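# Sort greasy glass jars into tray, clean ones stay

## Task

Several glass jars sit on a drying mat, and at least one of them is greasy, though this cannot be seen. Every greasy jar must end up in the tray, and every clean jar must end up on the mat; a clean jar that is off the mat counts against you. When you finish, the tray must rest on the table rather than on the mat. A jar that is dropped and breaks fails the task. Nothing may count as done if it stays put only because the robot holds it. Open the grippers and pull the arms away at the end.

## Robot and tools

Robot: two arms, left_arm and right_arm, each ending in a two-finger gripper. Each gripper's fingers point along its own +z axis and close along its own y axis. The reported end_effector_position is the point between the finger pads, roughly 1 cm short of the fingertips.

Frame: a single scene frame with its origin on the table top midway between the arms. +z is up, +x points out over the table, and left_arm sits on the +y side. The arm names do not tell you which side of an image an arm appears on. Positions are in metres; orientations are quaternions written w first (qw, qx, qy, qz). Printed hand positions may be slightly wrong, more so when an arm reaches far.

Row layout: every motion command uses one row of 16 numbers covering both arms, even when only one arm should move: x, y, z, qw, qx, qy, qz, opening for left_arm, then the same eight for right_arm. x, y, z and the quaternion are an absolute target pose for that gripper in the scene frame, not an offset. Opening runs from -1 (closed) to +1 (fully open, 0.094 m).

execute_actions(actions): a list of up to 15 actions. Each action is a table of up to 15 rows; each row lasts one control step of 1/30 s, and if the table is shorter its final row repeats until 15 steps have passed. An empty list just reports state and images. A target more than 0.6 m from the gripper's current position, measured along any of that gripper's own axes, makes the action refused for both arms; a malformed action or a failing first action rejects the entire call. Each step, the command is clipped to within 70 mm and 16 degrees of the measured pose, so a distant target can take several actions; after an action the arm only continues to its last clipped pose. Position takes priority over orientation if both cannot be met. To hold an orientation, repeat the same quaternion you chose, not the drifted one from the result.

move(target, speed, blocking): target is one 16-number row as above, an absolute pose per arm. The grippers travel in straight lines and arrive together, over 0.5 to 10 s (stopping short if longer). speed is the path top speed in m/s, 0.002 to 0.5, default 0.25; turning is capped at twice that in rad/s. Openings are applied at the start. Paths ignore obstacles and the other arm. Grippers lag, drift, and can overshoot the speed, especially with a nearly straight arm. Faster contact and targets set deeper past contact push harder. With blocking=false the call returns after 0.5 s while motion continues; check with wait(0), and call wait or stop before sending further moves or actions. The result adds a "move:" line with the outcome (done, off_target, moving, held, fault) and active limits: limits=paced means the sent pose was clipped; limits=held means some steps were blocked, after which the arm may jump faster than requested. Each gripper's distance to its pose is also given.

wait(seconds): 0 to 10; the robot keeps its last command and any running move continues. stop(): brakes a running move; it needs stopping distance, and fingers keep moving. zoom_image(camera, region): enlarges [x0, y0, x1, y1] pixels (at most 504 by 504) of the latest image from cam_head_left, cam_head_right, cam_high (all 504x504), cam_left_wrist or cam_right_wrist (616x616, fisheye). finished_scene(scene): ends the current scene, given its number; irreversible, and the result says whether the task succeeded.

Reading results: a state line per arm gives position and quaternion. "Hand target" lines show where the controller is driving each gripper now. "pose unreachable" means the clearance check altered or blocked that arm's command. HELD in step readings marks a step where that arm's command was held back. grip_measured is the finger opening on the command scale (the last joint value gives it in metres), with a fixed per-gripper error up to about 1 mm. MOTOR HOT appears from 85 °C; at 100 °C an OVER-TEMPERATURE FAULT makes that arm drop and let go. A FAULT line means an arm stopped.

Grasping: to hold something, command an opening below grip_measured; about 0.03 lower grips firmly, less gives a gentler grip. Finger force tops out around 50 to 62 N per pad, with a brief spike at first contact, and very thin parts get less. Motions often finish a centimetre or more off target, usually low, so plan clearance.

Finding the greasy jars: they look like the clean ones, so the difference must be sensed, for example by how a jar behaves when gripped or lifted (slipping or needing a firmer grip). Watch grip_measured and wrist cameras.

To keep an arm still, resend its last reported pose and intended opening each call. Joint ranges (rad): waist -2.880 to 2.880, shoulder 0.000 to 3.142, elbow 0.000 to 3.019, wrist pitch -1.693 to 1.571, wrist yaw -1.571 to 1.571, wrist roll -2.094 to 2.094.

Avoid: dropping glass jars (breakage fails), knocking anything off the table, hard impacts, the two arms colliding or pressing each other, long loaded holds that heat motors, and leaving the tray on the mat. Loose objects may get occasional small pushes, so check positions before finishing. End with grippers open and arms clear of the jars and tray.

Each tool is called after ">>>" as name([rows], argument=value, ...), one row to a line, values as JSON.

## Session

>>> execute_actions(actions=[])

Scene clock: 0.00 s.
left_arm: end_effector_position=(+0.3144, -0.5171, +0.3196) grip_measured=+1.000 end_effector_quat_wxyz=(-0.370, -0.502, -0.434, +0.650) | right_arm: end_effector_position=(+0.1147, -0.5538, +0.1045) grip_measured=+1.000 end_effector_quat_wxyz=(+0.161, +0.971, +0.152, +0.086)
Joint positions: left_arm=[-1.068  2.117  1.758  0.556  0.912 -0.351  0.094] | right_arm=[-1.153  1.088  0.647 -0.78  -0.114  1.6    0.094]
Joint velocities: left_arm=[-0.005 -0.005 -0.002 -0.002  0.037  0.037  0.   ] | right_arm=[-0.005 -0.024  0.007 -0.012  0.051  0.051  0.   ]
Motor temperatures (°C, as the motors report them): left_arm=[25 24 26 26 24 26] | right_arm=[25 26 26 26 27 25]
Hand target (left_arm): +0.315, -0.518, +0.342; -0.384, -0.503, -0.418, +0.652
Hand target (right_arm): +0.117, -0.561, +0.111; +0.169, +0.970, +0.152, +0.087

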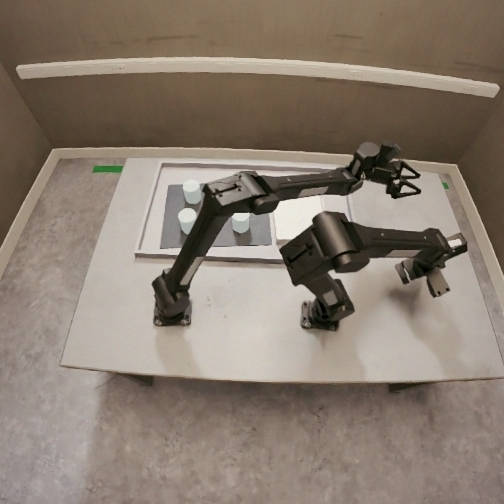

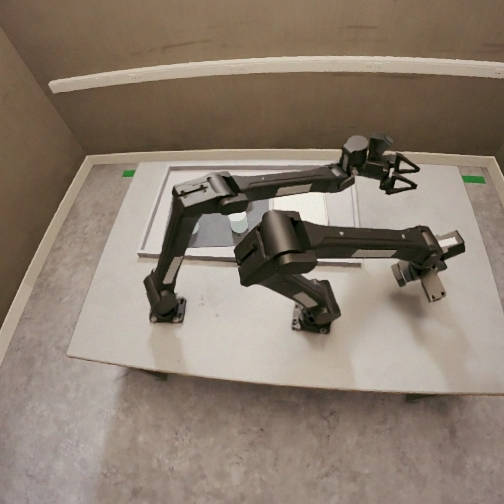

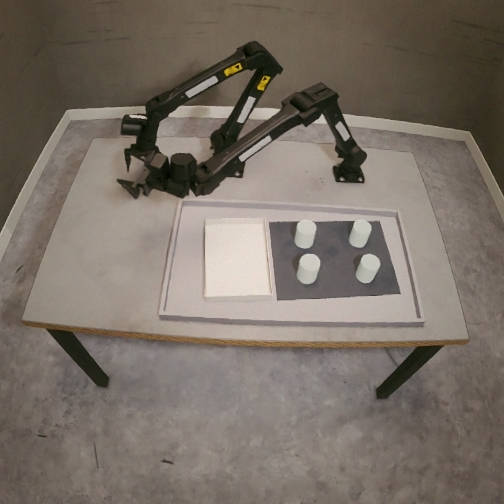

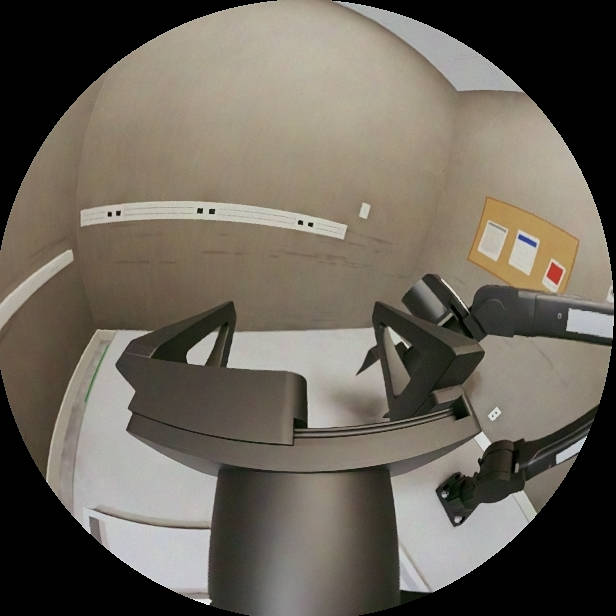

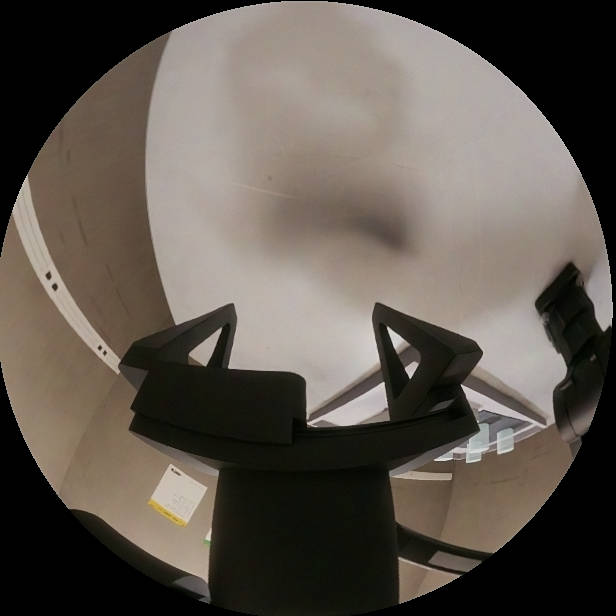

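>>> zoom_image(camera="cam_high", region=[150, 180, 440, 340])

>>> zoom_image(camera="cam_head_left", region=[120, 140, 380, 340])

Region (150, 180, 440, 340) of cam_high's 504x504 image, scaled by 1.738, with more detail than that image has; it fills the top 278 rows of this view, and the rest is white.

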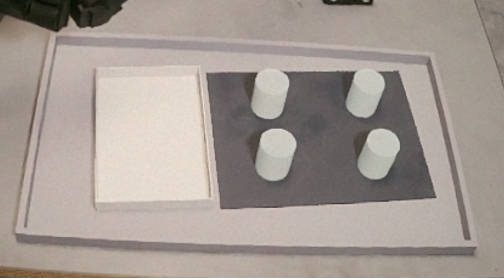

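Region (120, 140, 380, 340) of cam_head_left's 504x504 image, scaled by 1.938, with more detail than that image has; it fills the top 388 rows of this view, and the rest is white.

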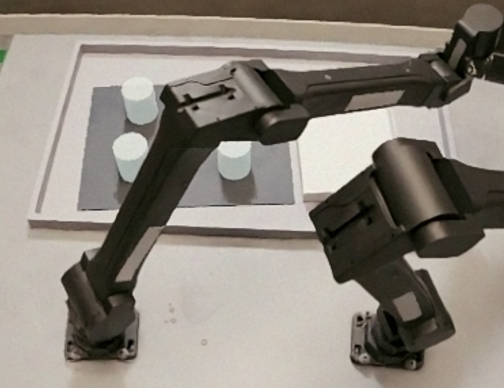

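>>> move(target=[0.35,-0.15,0.42,-0.37,-0.502,-0.434,0.65,1,0.1147,-0.5538,0.1045,0.161,0.971,0.152,0.086,1])

>>> move(target=[0.3,0.25,0.3,0,0,1,0,1,0.1147,-0.5538,0.1045,0.161,0.971,0.152,0.086,1])

Scene clock: 2.83 s.
left_arm: end_effector_position=(+0.3485, -0.1491, +0.4209) grip_measured=+1.000 end_effector_quat_wxyz=(-0.373, -0.506, -0.433, +0.646) | right_arm: end_effector_position=(+0.1147, -0.5538, +0.1045) grip_measured=+1.000 end_effector_quat_wxyz=(+0.161, +0.971, +0.152, +0.086)
Joint positions: left_arm=[-0.564  1.519  1.096  1.091  1.385 -0.844  0.094] | right_arm=[-1.153  1.088  0.647 -0.78  -0.114  1.6    0.094]
Joint velocities: left_arm=[ 0.005  0.005  0.046  0.042  0.022 -0.11   0.   ] | right_arm=[-0.015 -0.005 -0.017 -0.012  0.11  -0.007  0.   ]
Motor temperatures (°C, as the motors report them): left_arm=[25 25 26 26 24 26] | right_arm=[25 26 27 26 27 25]
Hand target (left_arm): +0.351, -0.150, +0.417; -0.370, -0.504, -0.435, +0.648
Hand target (right_arm): +0.115, -0.554, +0.104; +0.161, +0.971, +0.152, +0.086
Off the commanded pose (left_arm): 0.002 m, 1 deg.
Off the commanded pose (right_arm): 0.000 m, 0 deg.
move: done; limits=paced

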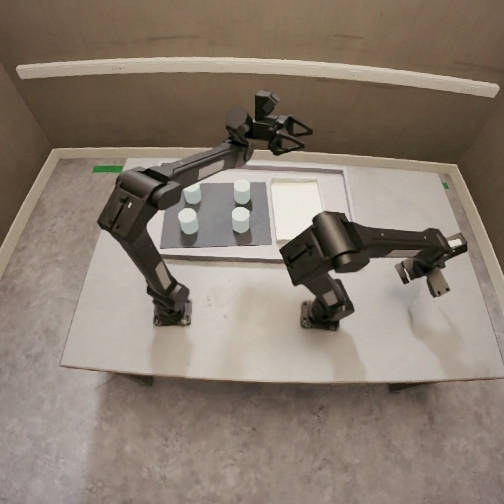

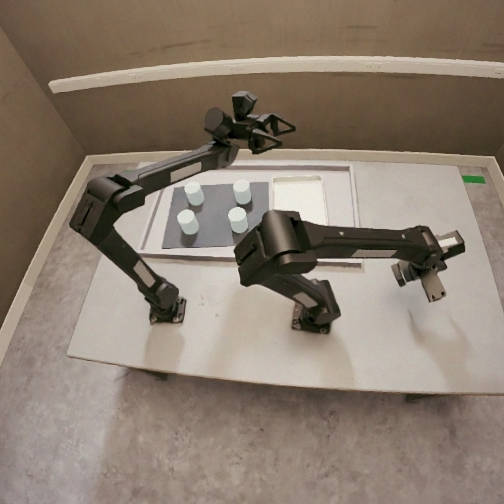

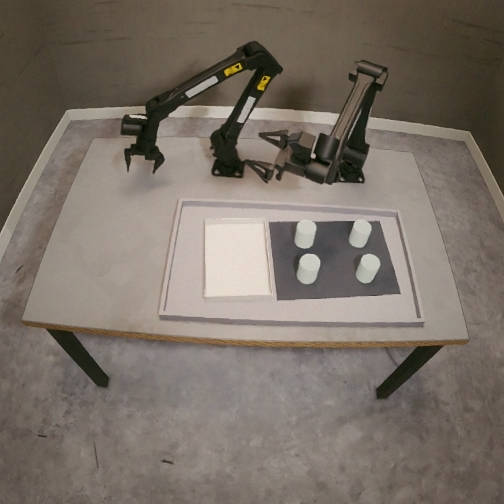

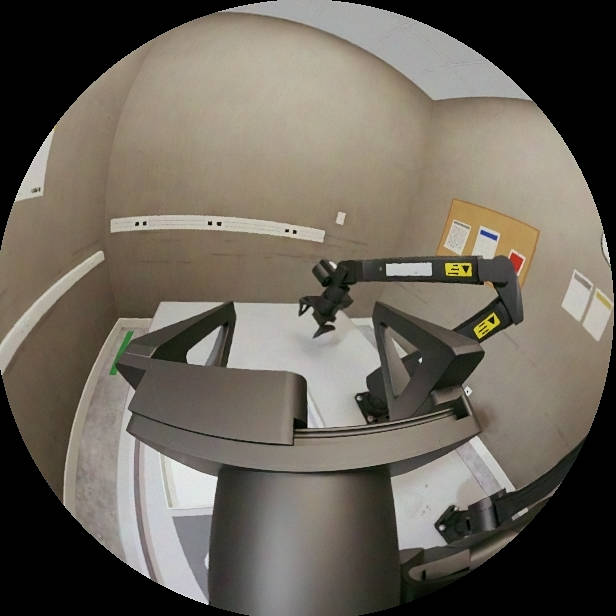

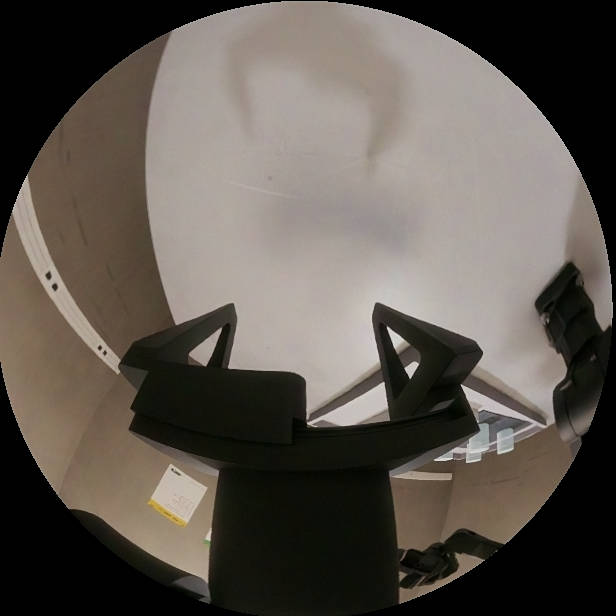

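Scene clock: 7.73 s.
left_arm: end_effector_position=(+0.2889, +0.2439, +0.2807) grip_measured=+1.000 end_effector_quat_wxyz=(-0.024, +0.021, +0.999, +0.002) | right_arm: end_effector_position=(+0.1147, -0.5538, +0.1045) grip_measured=+1.000 end_effector_quat_wxyz=(+0.161, +0.971, +0.152, +0.086)
Joint positions: left_arm=[-0.051  1.167  1.222 -1.673 -0.007  0.07   0.094] | right_arm=[-1.153  1.088  0.647 -0.78  -0.114  1.6    0.094]
Joint velocities: left_arm=[-0.005 -0.015 -0.002 -0.002 -0.066  0.007  0.   ] | right_arm=[-0.015  0.005  0.002 -0.007  0.081 -0.007  0.   ]
Motor temperatures (°C, as the motors report them): left_arm=[25 25 28 26 24 26] | right_arm=[25 26 28 26 27 25]
Hand target (left_arm): +0.300, +0.249, +0.298; -0.007, +0.009, +1.000, +0.005
Hand target (right_arm): +0.115, -0.554, +0.104; +0.161, +0.971, +0.152, +0.086
Off the commanded pose (left_arm): 0.023 m, 4 deg.
Off the commanded pose (right_arm): 0.000 m, 0 deg.
move: off_target (left_arm)

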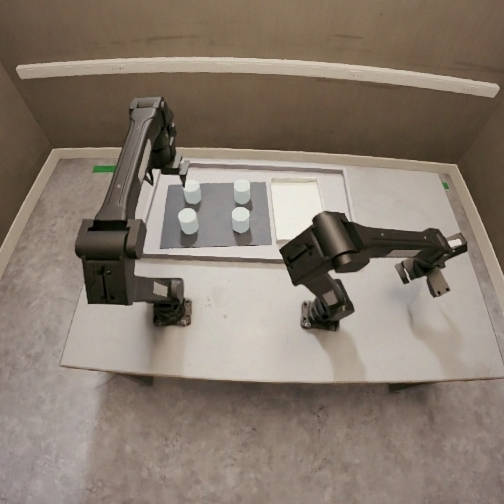

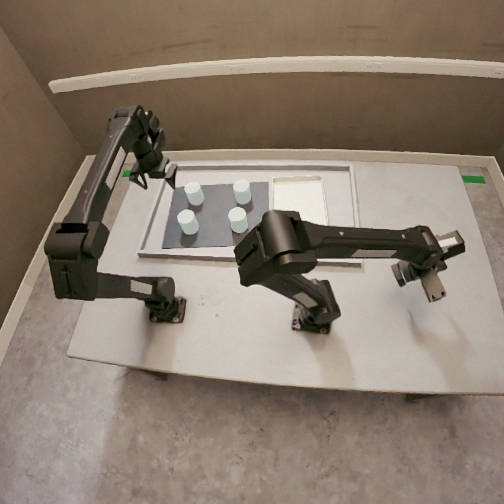

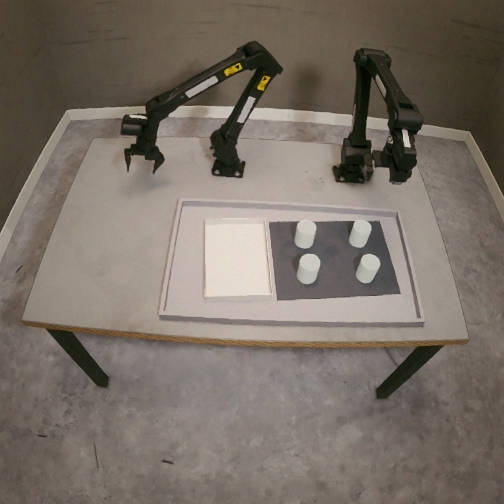

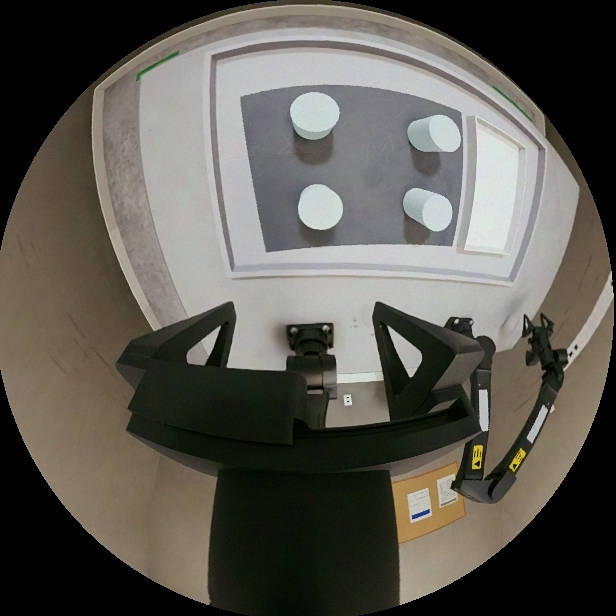

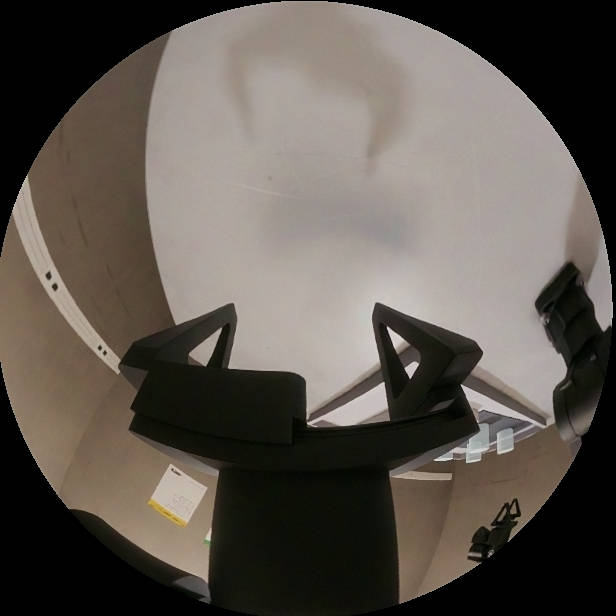

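>>> move(target=[0.34,0.22,0.15,0,0,1,0,1,0.1147,-0.5538,0.1045,0.161,0.971,0.152,0.086,1], speed=0.15)

Scene clock: 9.77 s.
left_arm: end_effector_position=(+0.3388, +0.2257, +0.1506) grip_measured=+1.000 end_effector_quat_wxyz=(-0.005, -0.003, +1.000, +0.002) | right_arm: end_effector_position=(+0.1147, -0.5538, +0.1045) grip_measured=+1.000 end_effector_quat_wxyz=(+0.161, +0.971, +0.152, +0.086)
Joint positions: left_arm=[-0.104  1.322  1.008 -1.268 -0.003 -0.032  0.094] | right_arm=[-1.153  1.088  0.647 -0.78  -0.114  1.6    0.094]
Joint velocities: left_arm=[-0.015  0.005 -0.007 -0.022 -0.037 -0.007  0.   ] | right_arm=[-0.005 -0.005 -0.012  0.007  0.007  0.007  0.   ]
Motor temperatures (°C, as the motors report them): left_arm=[25 25 29 26 24 26] | right_arm=[25 26 28 26 27 25]
Hand target (left_arm): +0.343, +0.220, +0.150; -0.000, -0.000, +1.000, -0.000
Hand target (right_arm): +0.115, -0.554, +0.104; +0.161, +0.971, +0.152, +0.086
Off the commanded pose (left_arm): 0.006 m, 1 deg.
Off the commanded pose (right_arm): 0.000 m, 0 deg.
move: done

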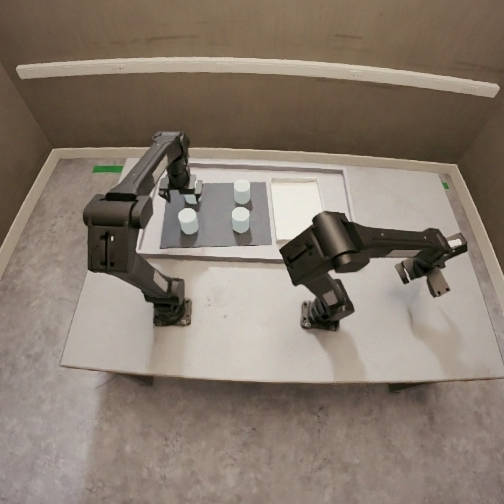

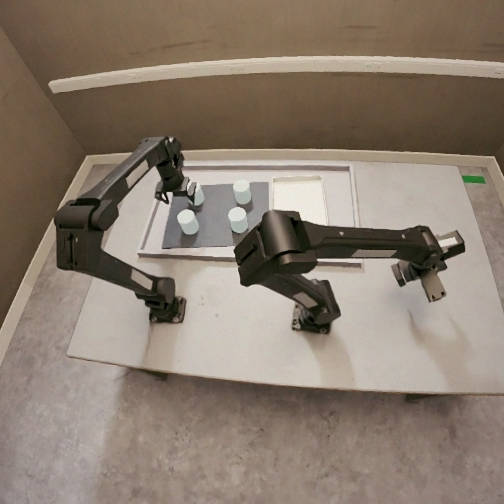

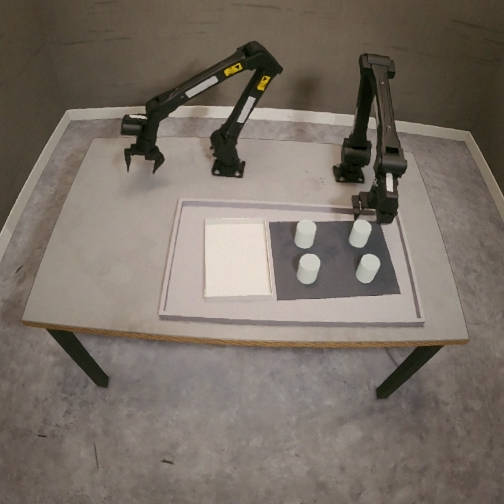

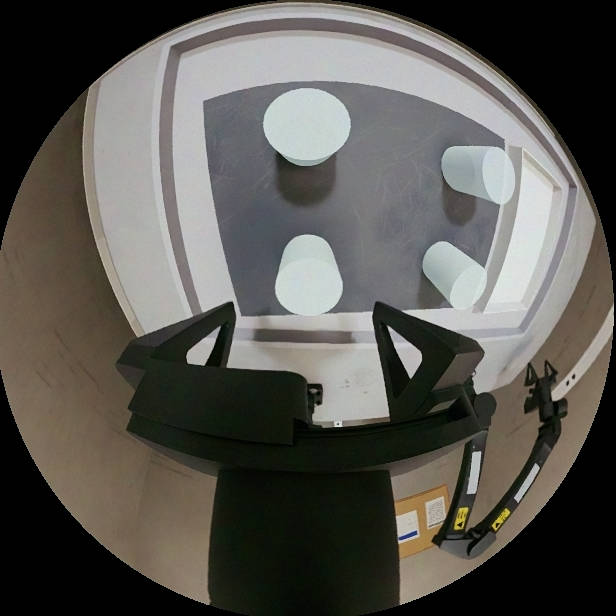

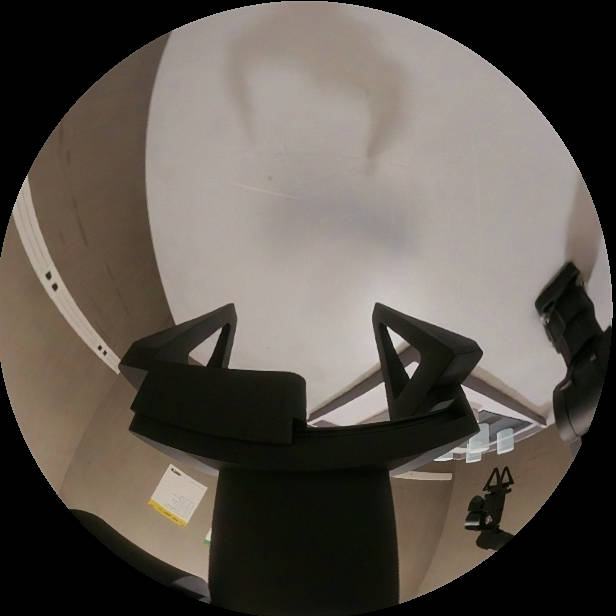

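>>> move(target=[0.327,0.22,0.11,0,0,1,0,1,0.1147,-0.5538,0.1045,0.161,0.971,0.152,0.086,1], speed=0.08)

>>> zoom_image(camera="cam_high", region=[280, 160, 440, 300])

>>> zoom_image(camera="cam_head_right", region=[130, 150, 290, 270])

Scene clock: 10.83 s.
left_arm: end_effector_position=(+0.3244, +0.2261, +0.1112) grip_measured=+1.000 end_effector_quat_wxyz=(-0.004, -0.004, +1.000, +0.002) | right_arm: end_effector_position=(+0.1147, -0.5538, +0.1045) grip_measured=+1.000 end_effector_quat_wxyz=(+0.161, +0.971, +0.152, +0.086)
Joint positions: left_arm=[-0.104  1.322  0.898 -1.154 -0.003 -0.034  0.094] | right_arm=[-1.153  1.088  0.647 -0.78  -0.114  1.6    0.094]
Joint velocities: left_arm=[ 0.005  0.015 -0.012  0.002  0.051 -0.037  0.   ] | right_arm=[-0.015 -0.015 -0.002 -0.012 -0.037  0.037  0.   ]
Motor temperatures (°C, as the motors report them): left_arm=[25 25 29 26 24 26] | right_arm=[25 26 28 26 27 25]
Hand target (left_arm): +0.328, +0.220, +0.110; +0.000, +0.000, +1.000, -0.000
Hand target (right_arm): +0.115, -0.554, +0.104; +0.161, +0.971, +0.152, +0.086
Off the commanded pose (left_arm): 0.007 m, 1 deg.
Off the commanded pose (right_arm): 0.000 m, 0 deg.
move: done

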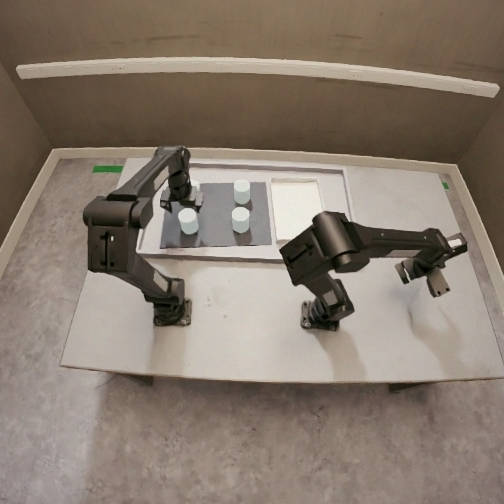

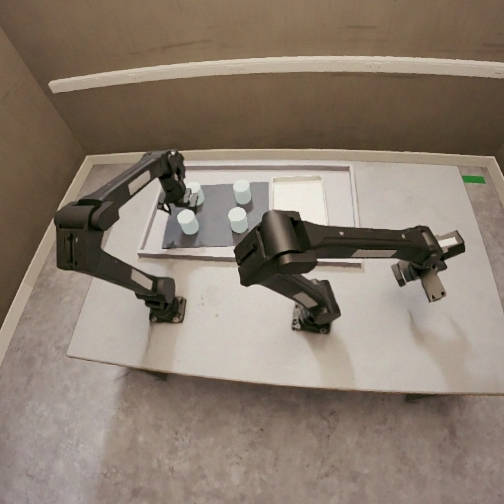

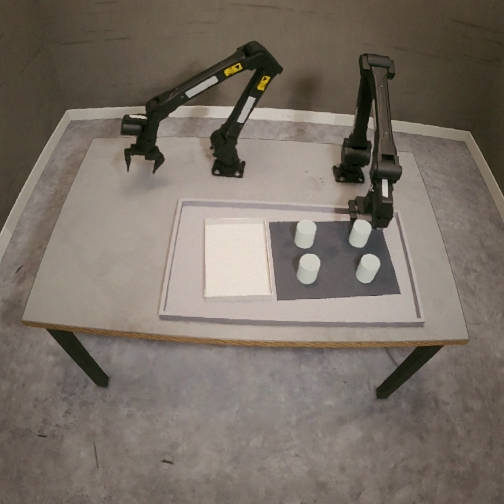

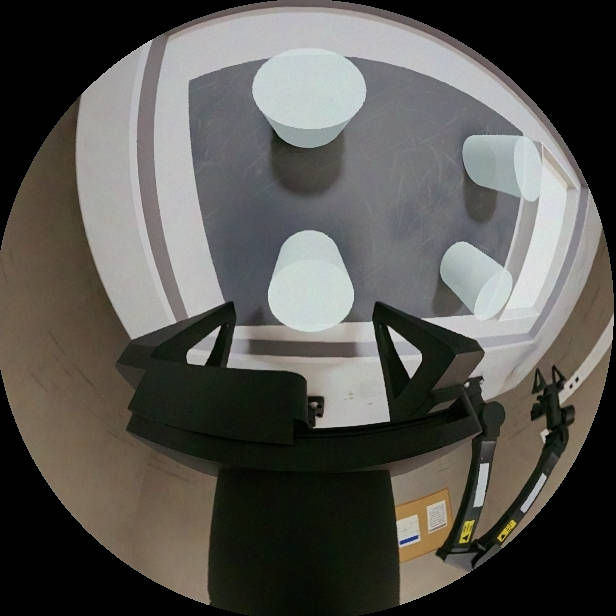

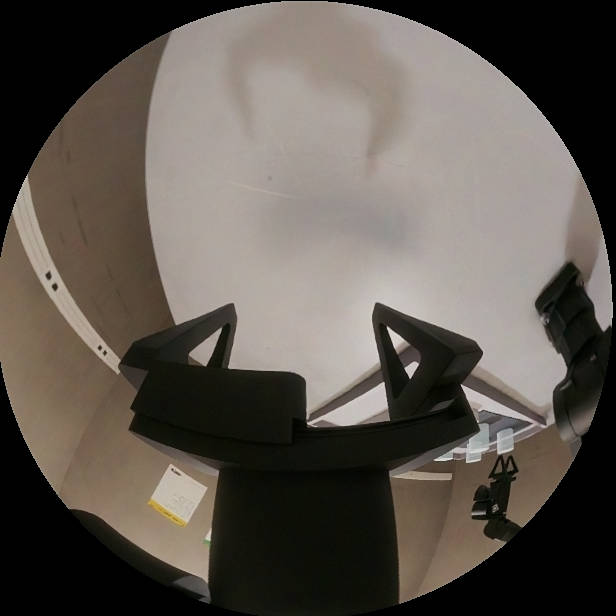

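Region (280, 160, 440, 300) of cam_high's 504x504 image, scaled by 3.150, with more detail than that image has; it fills the top 441 rows of this view, and the rest is white.

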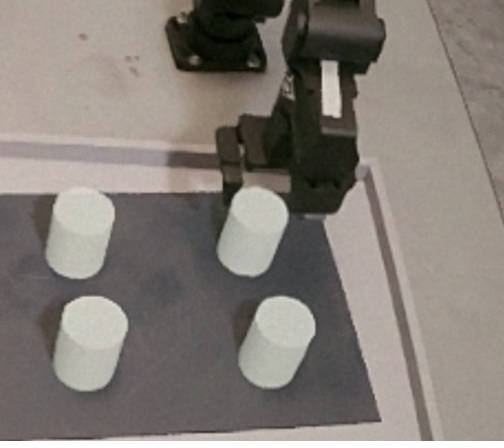

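Region (130, 150, 290, 270) of cam_head_right's 504x504 image, scaled by 3.150, with more detail than that image has; it fills the top 378 rows of this view, and the rest is white.

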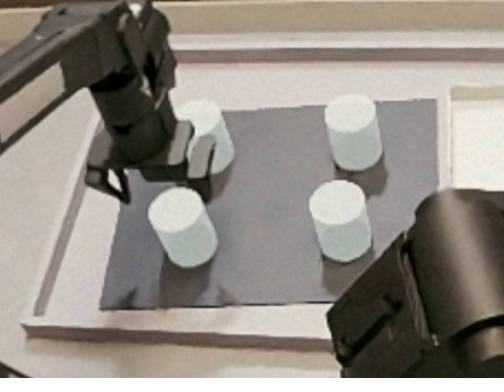

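>>> move(target=[0.325,0.215,0.05,0,0,1,0,1,0.1147,-0.5538,0.1045,0.161,0.971,0.152,0.086,1], speed=0.06)

>>> zoom_image(camera="cam_high", region=[280, 160, 440, 300])

>>> zoom_image(camera="cam_head_right", region=[130, 150, 290, 270])

Scene clock: 12.40 s.
left_arm: end_effector_position=(+0.3242, +0.2209, +0.0529) grip_measured=+1.000 end_effector_quat_wxyz=(-0.001, -0.004, +1.000, +0.001) | right_arm: end_effector_position=(+0.1147, -0.5538, +0.1045) grip_measured=+1.000 end_effector_quat_wxyz=(+0.161, +0.971, +0.152, +0.086)
Joint positions: left_arm=[-0.12   1.405  0.803 -0.97  -0.003 -0.049  0.094] | right_arm=[-1.153  1.088  0.647 -0.78  -0.114  1.6    0.094]
Joint velocities: left_arm=[-0.005 -0.005 -0.012 -0.017 -0.007  0.066  0.   ] | right_arm=[ 0.005 -0.015 -0.007  0.007 -0.007  0.007  0.   ]
Motor temperatures (°C, as the motors report them): left_arm=[25 25 29 26 24 26] | right_arm=[25 26 28 26 27 25]
Hand target (left_arm): +0.326, +0.215, +0.050; -0.000, +0.000, +1.000, -0.000
Hand target (right_arm): +0.115, -0.554, +0.104; +0.161, +0.971, +0.152, +0.086
Off the commanded pose (left_arm): 0.007 m, 0 deg.
Off the commanded pose (right_arm): 0.000 m, 0 deg.
move: done

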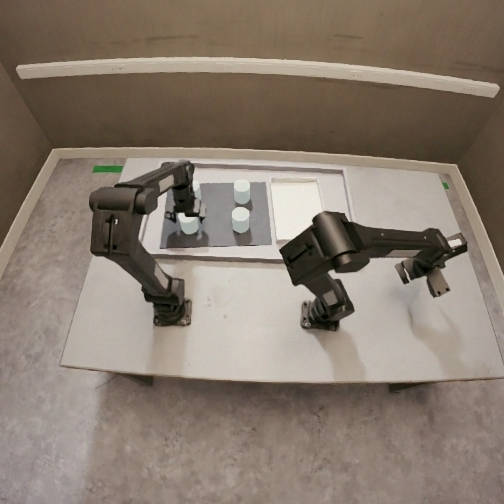

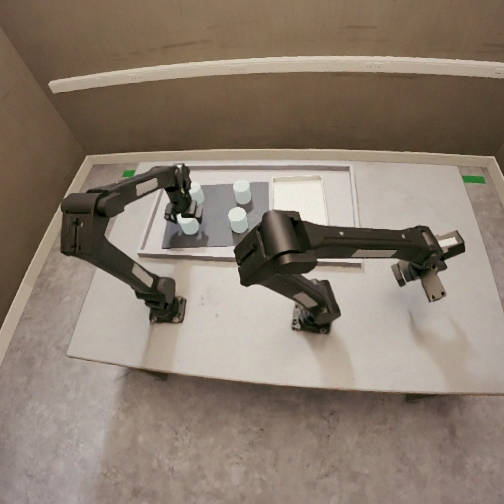

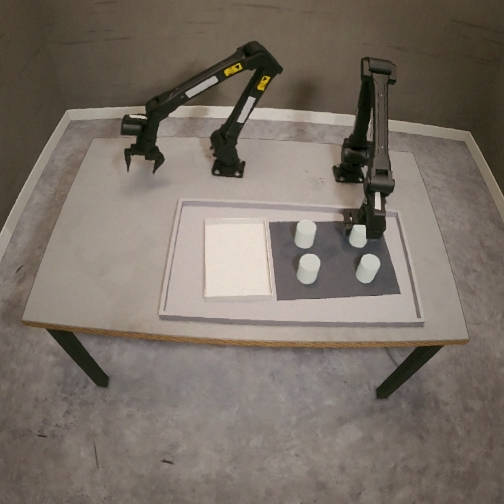

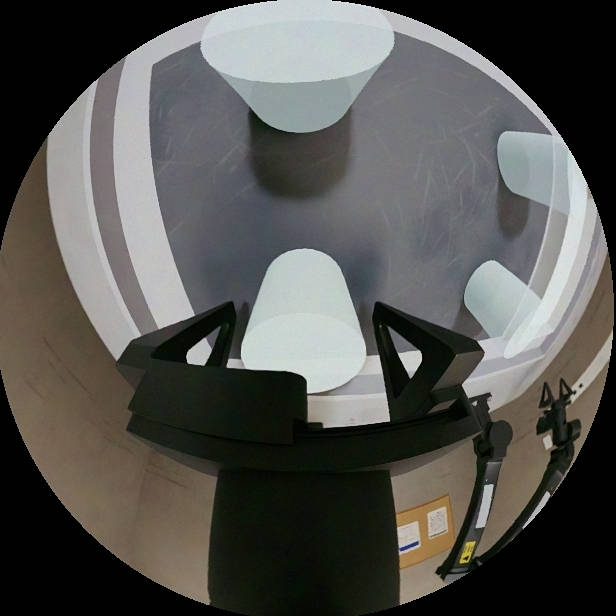

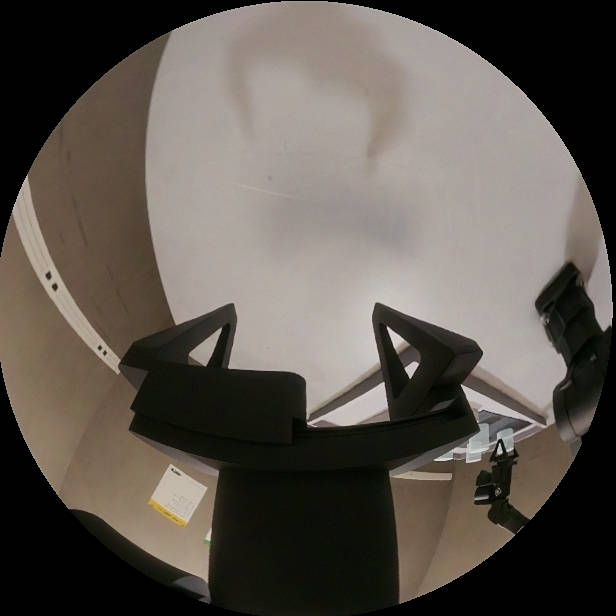

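Region (280, 160, 440, 300) of cam_high's 504x504 image, scaled by 3.150, with more detail than that image has; it fills the top 441 rows of this view, and the rest is white.

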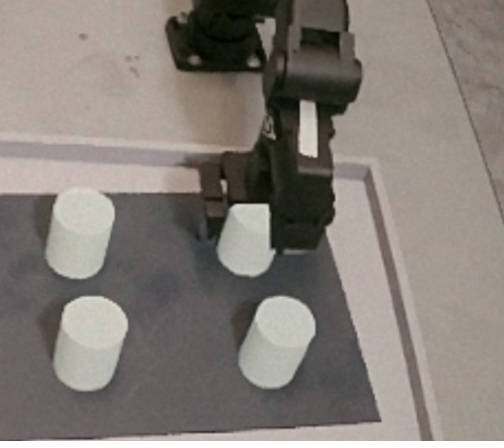

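Region (130, 150, 290, 270) of cam_head_right's 504x504 image, scaled by 3.150, with more detail than that image has; it fills the top 378 rows of this view, and the rest is white.

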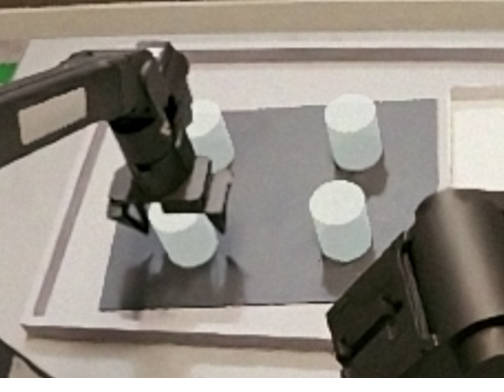

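>>> execute_actions([
  [[0.325,0.215,0.05,0,0,1,0,0.5,0.1147,-0.5538,0.1045,0.161,0.971,0.152,0.086,1]],
  [[0.325,0.215,0.05,0,0,1,0,0.36,0.1147,-0.5538,0.1045,0.161,0.971,0.152,0.086,1]],
])

Scene clock: 13.63 s.
left_arm: end_effector_position=(+0.3242, +0.2209, +0.0529) grip_measured=+0.362 end_effector_quat_wxyz=(-0.001, -0.004, +1.000, +0.001) | right_arm: end_effector_position=(+0.1147, -0.5538, +0.1045) grip_measured=+1.000 end_effector_quat_wxyz=(+0.161, +0.971, +0.152, +0.086)
Joint positions: left_arm=[-0.12   1.405  0.803 -0.97  -0.003 -0.049  0.064] | right_arm=[-1.153  1.088  0.647 -0.78  -0.114  1.6    0.094]
Joint velocities: left_arm=[ 0.015 -0.015  0.007 -0.002 -0.037 -0.007  0.001] | right_arm=[ 0.005 -0.005 -0.007  0.007  0.037 -0.095  0.   ]
Motor temperatures (°C, as the motors report them): left_arm=[25 25 29 26 24 26] | right_arm=[25 26 28 26 27 25]
Hand target (left_arm): +0.325, +0.215, +0.050; -0.000, +0.000, +1.000, -0.000
Hand target (right_arm): +0.115, -0.554, +0.104; +0.161, +0.971, +0.152, +0.086
Off the commanded pose (left_arm): 0.007 m, 0 deg.
Off the commanded pose (right_arm): 0.000 m, 0 deg.
Step readings (end_effector_position; steps 1 to 15: 1st action; 16 to 30: 2nd action):
0: left_arm (+0.3242, +0.2209, +0.0529) | right_arm (+0.1147, -0.5538, +0.1045)
1: left_arm (+0.3242, +0.2209, +0.0529) | right_arm (+0.1147, -0.5538, +0.1045)
2: left_arm (+0.3242, +0.2209, +0.0529) | right_arm (+0.1147, -0.5538, +0.1045)
4: left_arm (+0.3242, +0.2209, +0.0529) | right_arm (+0.1147, -0.5538, +0.1045)
8: left_arm (+0.3242, +0.2209, +0.0529) | right_arm (+0.1147, -0.5538, +0.1045)
15: left_arm (+0.3242, +0.2209, +0.0529) | right_arm (+0.1147, -0.5538, +0.1045)
16: left_arm (+0.3242, +0.2209, +0.0529) | right_arm (+0.1147, -0.5538, +0.1045)
17: left_arm (+0.3242, +0.2209, +0.0529) | right_arm (+0.1147, -0.5538, +0.1045)
19: left_arm (+0.3242, +0.2209, +0.0529) | right_arm (+0.1147, -0.5538, +0.1045)
23: left_arm (+0.3242, +0.2209, +0.0529) | right_arm (+0.1147, -0.5538, +0.1045)
30: end_effector_position above

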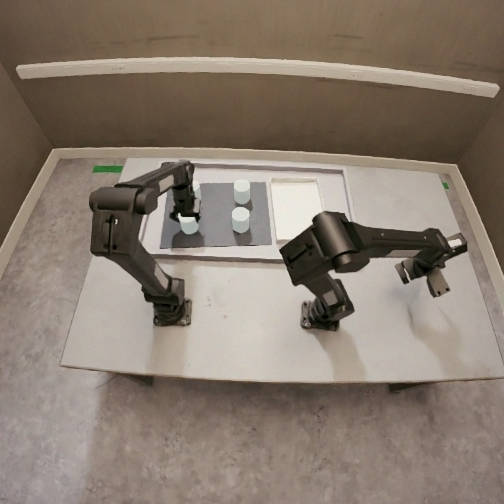

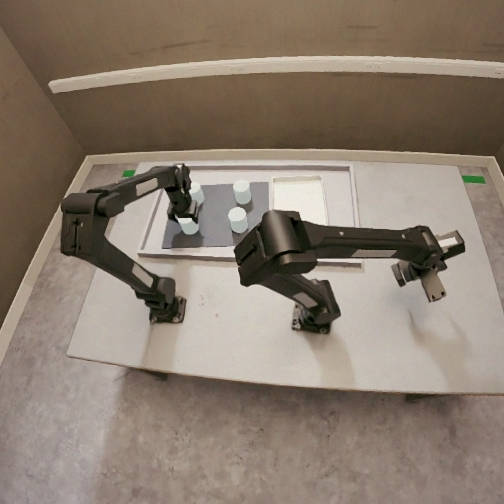

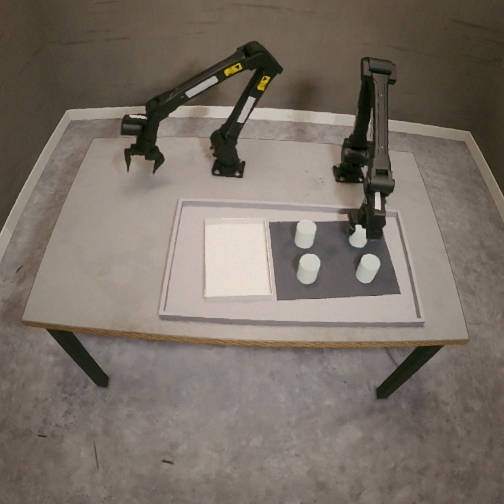

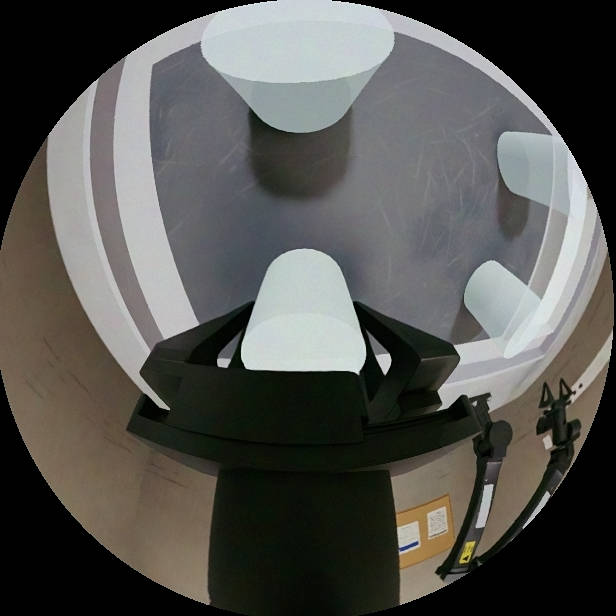

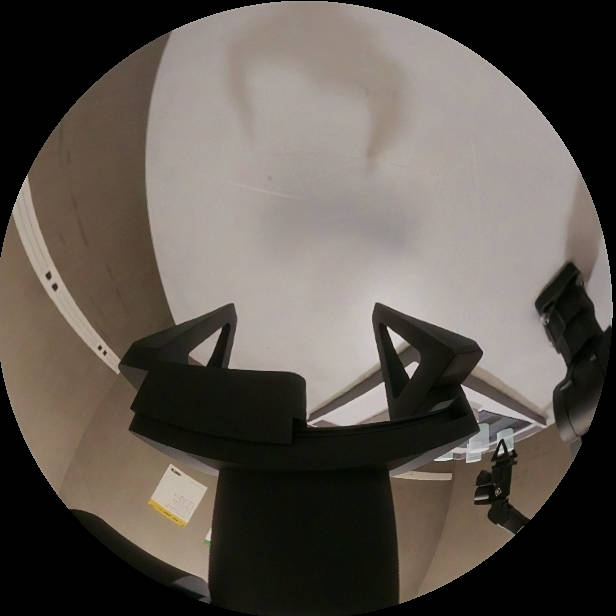

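>>> execute_actions([
  [[0.325,0.215,0.05,0,0,1,0,0.33,0.1147,-0.5538,0.1045,0.161,0.971,0.152,0.086,1],[0.325,0.215,0.05,0,0,1,0,0.32,0.1147,-0.5538,0.1045,0.161,0.971,0.152,0.086,1],[0.325,0.215,0.05,0,0,1,0,0.31,0.1147,-0.5538,0.1045,0.161,0.971,0.152,0.086,1],[0.325,0.215,0.05,0,0,1,0,0.30,0.1147,-0.5538,0.1045,0.161,0.971,0.152,0.086,1],[0.325,0.215,0.05,0,0,1,0,0.29,0.1147,-0.5538,0.1045,0.161,0.971,0.152,0.086,1],[0.325,0.215,0.05,0,0,1,0,0.28,0.1147,-0.5538,0.1045,0.161,0.971,0.152,0.086,1],[0.325,0.215,0.05,0,0,1,0,0.27,0.1147,-0.5538,0.1045,0.161,0.971,0.152,0.086,1],[0.325,0.215,0.05,0,0,1,0,0.26,0.1147,-0.5538,0.1045,0.161,0.971,0.152,0.086,1],[0.325,0.215,0.05,0,0,1,0,0.25,0.1147,-0.5538,0.1045,0.161,0.971,0.152,0.086,1]],
])

Scene clock: 14.33 s.
left_arm: end_effector_position=(+0.3243, +0.2209, +0.0529) grip_measured=+0.312 end_effector_quat_wxyz=(-0.001, -0.004, +1.000, +0.001) | right_arm: end_effector_position=(+0.1147, -0.5538, +0.1045) grip_measured=+1.000 end_effector_quat_wxyz=(+0.161, +0.971, +0.152, +0.086)
Joint positions: left_arm=[-0.12   1.405  0.803 -0.969 -0.003 -0.049  0.062] | right_arm=[-1.153  1.088  0.647 -0.78  -0.114  1.6    0.094]
Joint velocities: left_arm=[-0.015 -0.015 -0.007  0.002  0.051 -0.066 -0.   ] | right_arm=[-0.005 -0.005  0.012 -0.012  0.007 -0.037  0.   ]
Motor temperatures (°C, as the motors report them): left_arm=[25 25 29 26 24 26] | right_arm=[25 26 28 26 27 25]
Hand target (left_arm): +0.325, +0.215, +0.050; +0.000, -0.000, +1.000, -0.000
Hand target (right_arm): +0.115, -0.554, +0.104; +0.161, +0.971, +0.152, +0.086
Off the commanded pose (left_arm): 0.007 m, 1 deg.
Off the commanded pose (right_arm): 0.000 m, 0 deg.
Step readings (end_effector_position):
0: left_arm (+0.3242, +0.2209, +0.0529) | right_arm (+0.1147, -0.5538, +0.1045)
1: left_arm (+0.3242, +0.2210, +0.0529) | right_arm (+0.1147, -0.5538, +0.1045)
2: left_arm (+0.3242, +0.2210, +0.0529) | right_arm (+0.1147, -0.5538, +0.1045)
4: left_arm (+0.3242, +0.2209, +0.0529) | right_arm (+0.1147, -0.5538, +0.1045)
8: left_arm (+0.3243, +0.2209, +0.0529) | right_arm (+0.1147, -0.5538, +0.1045)
15: end_effector_position above

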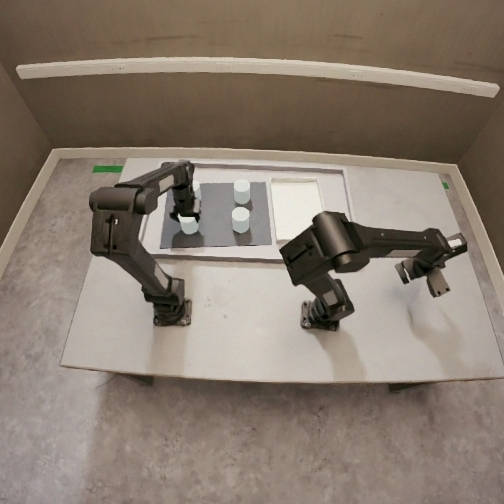

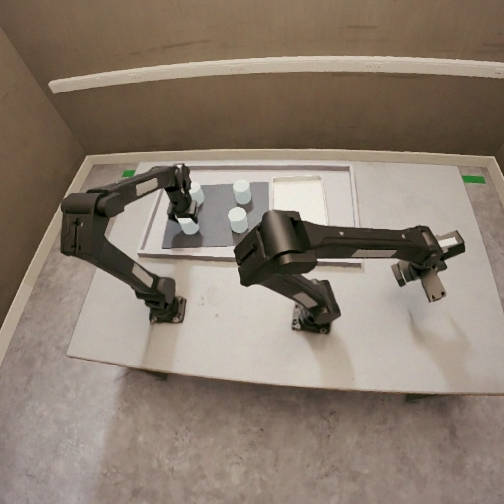

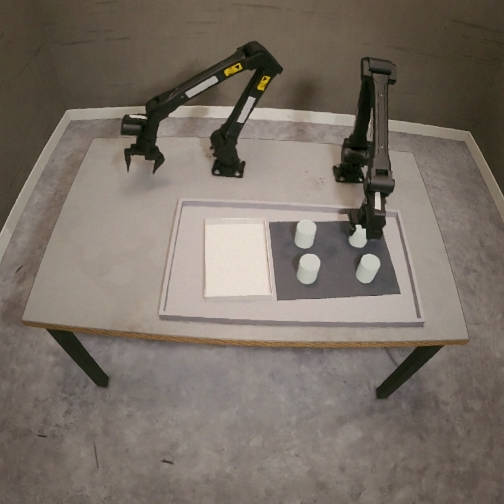

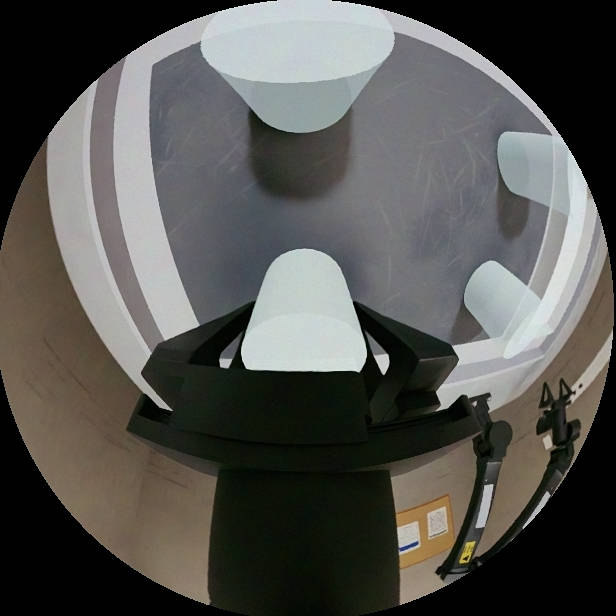

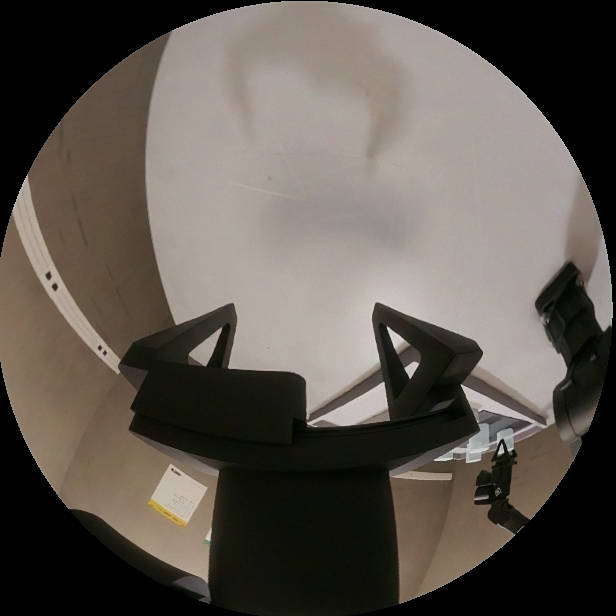

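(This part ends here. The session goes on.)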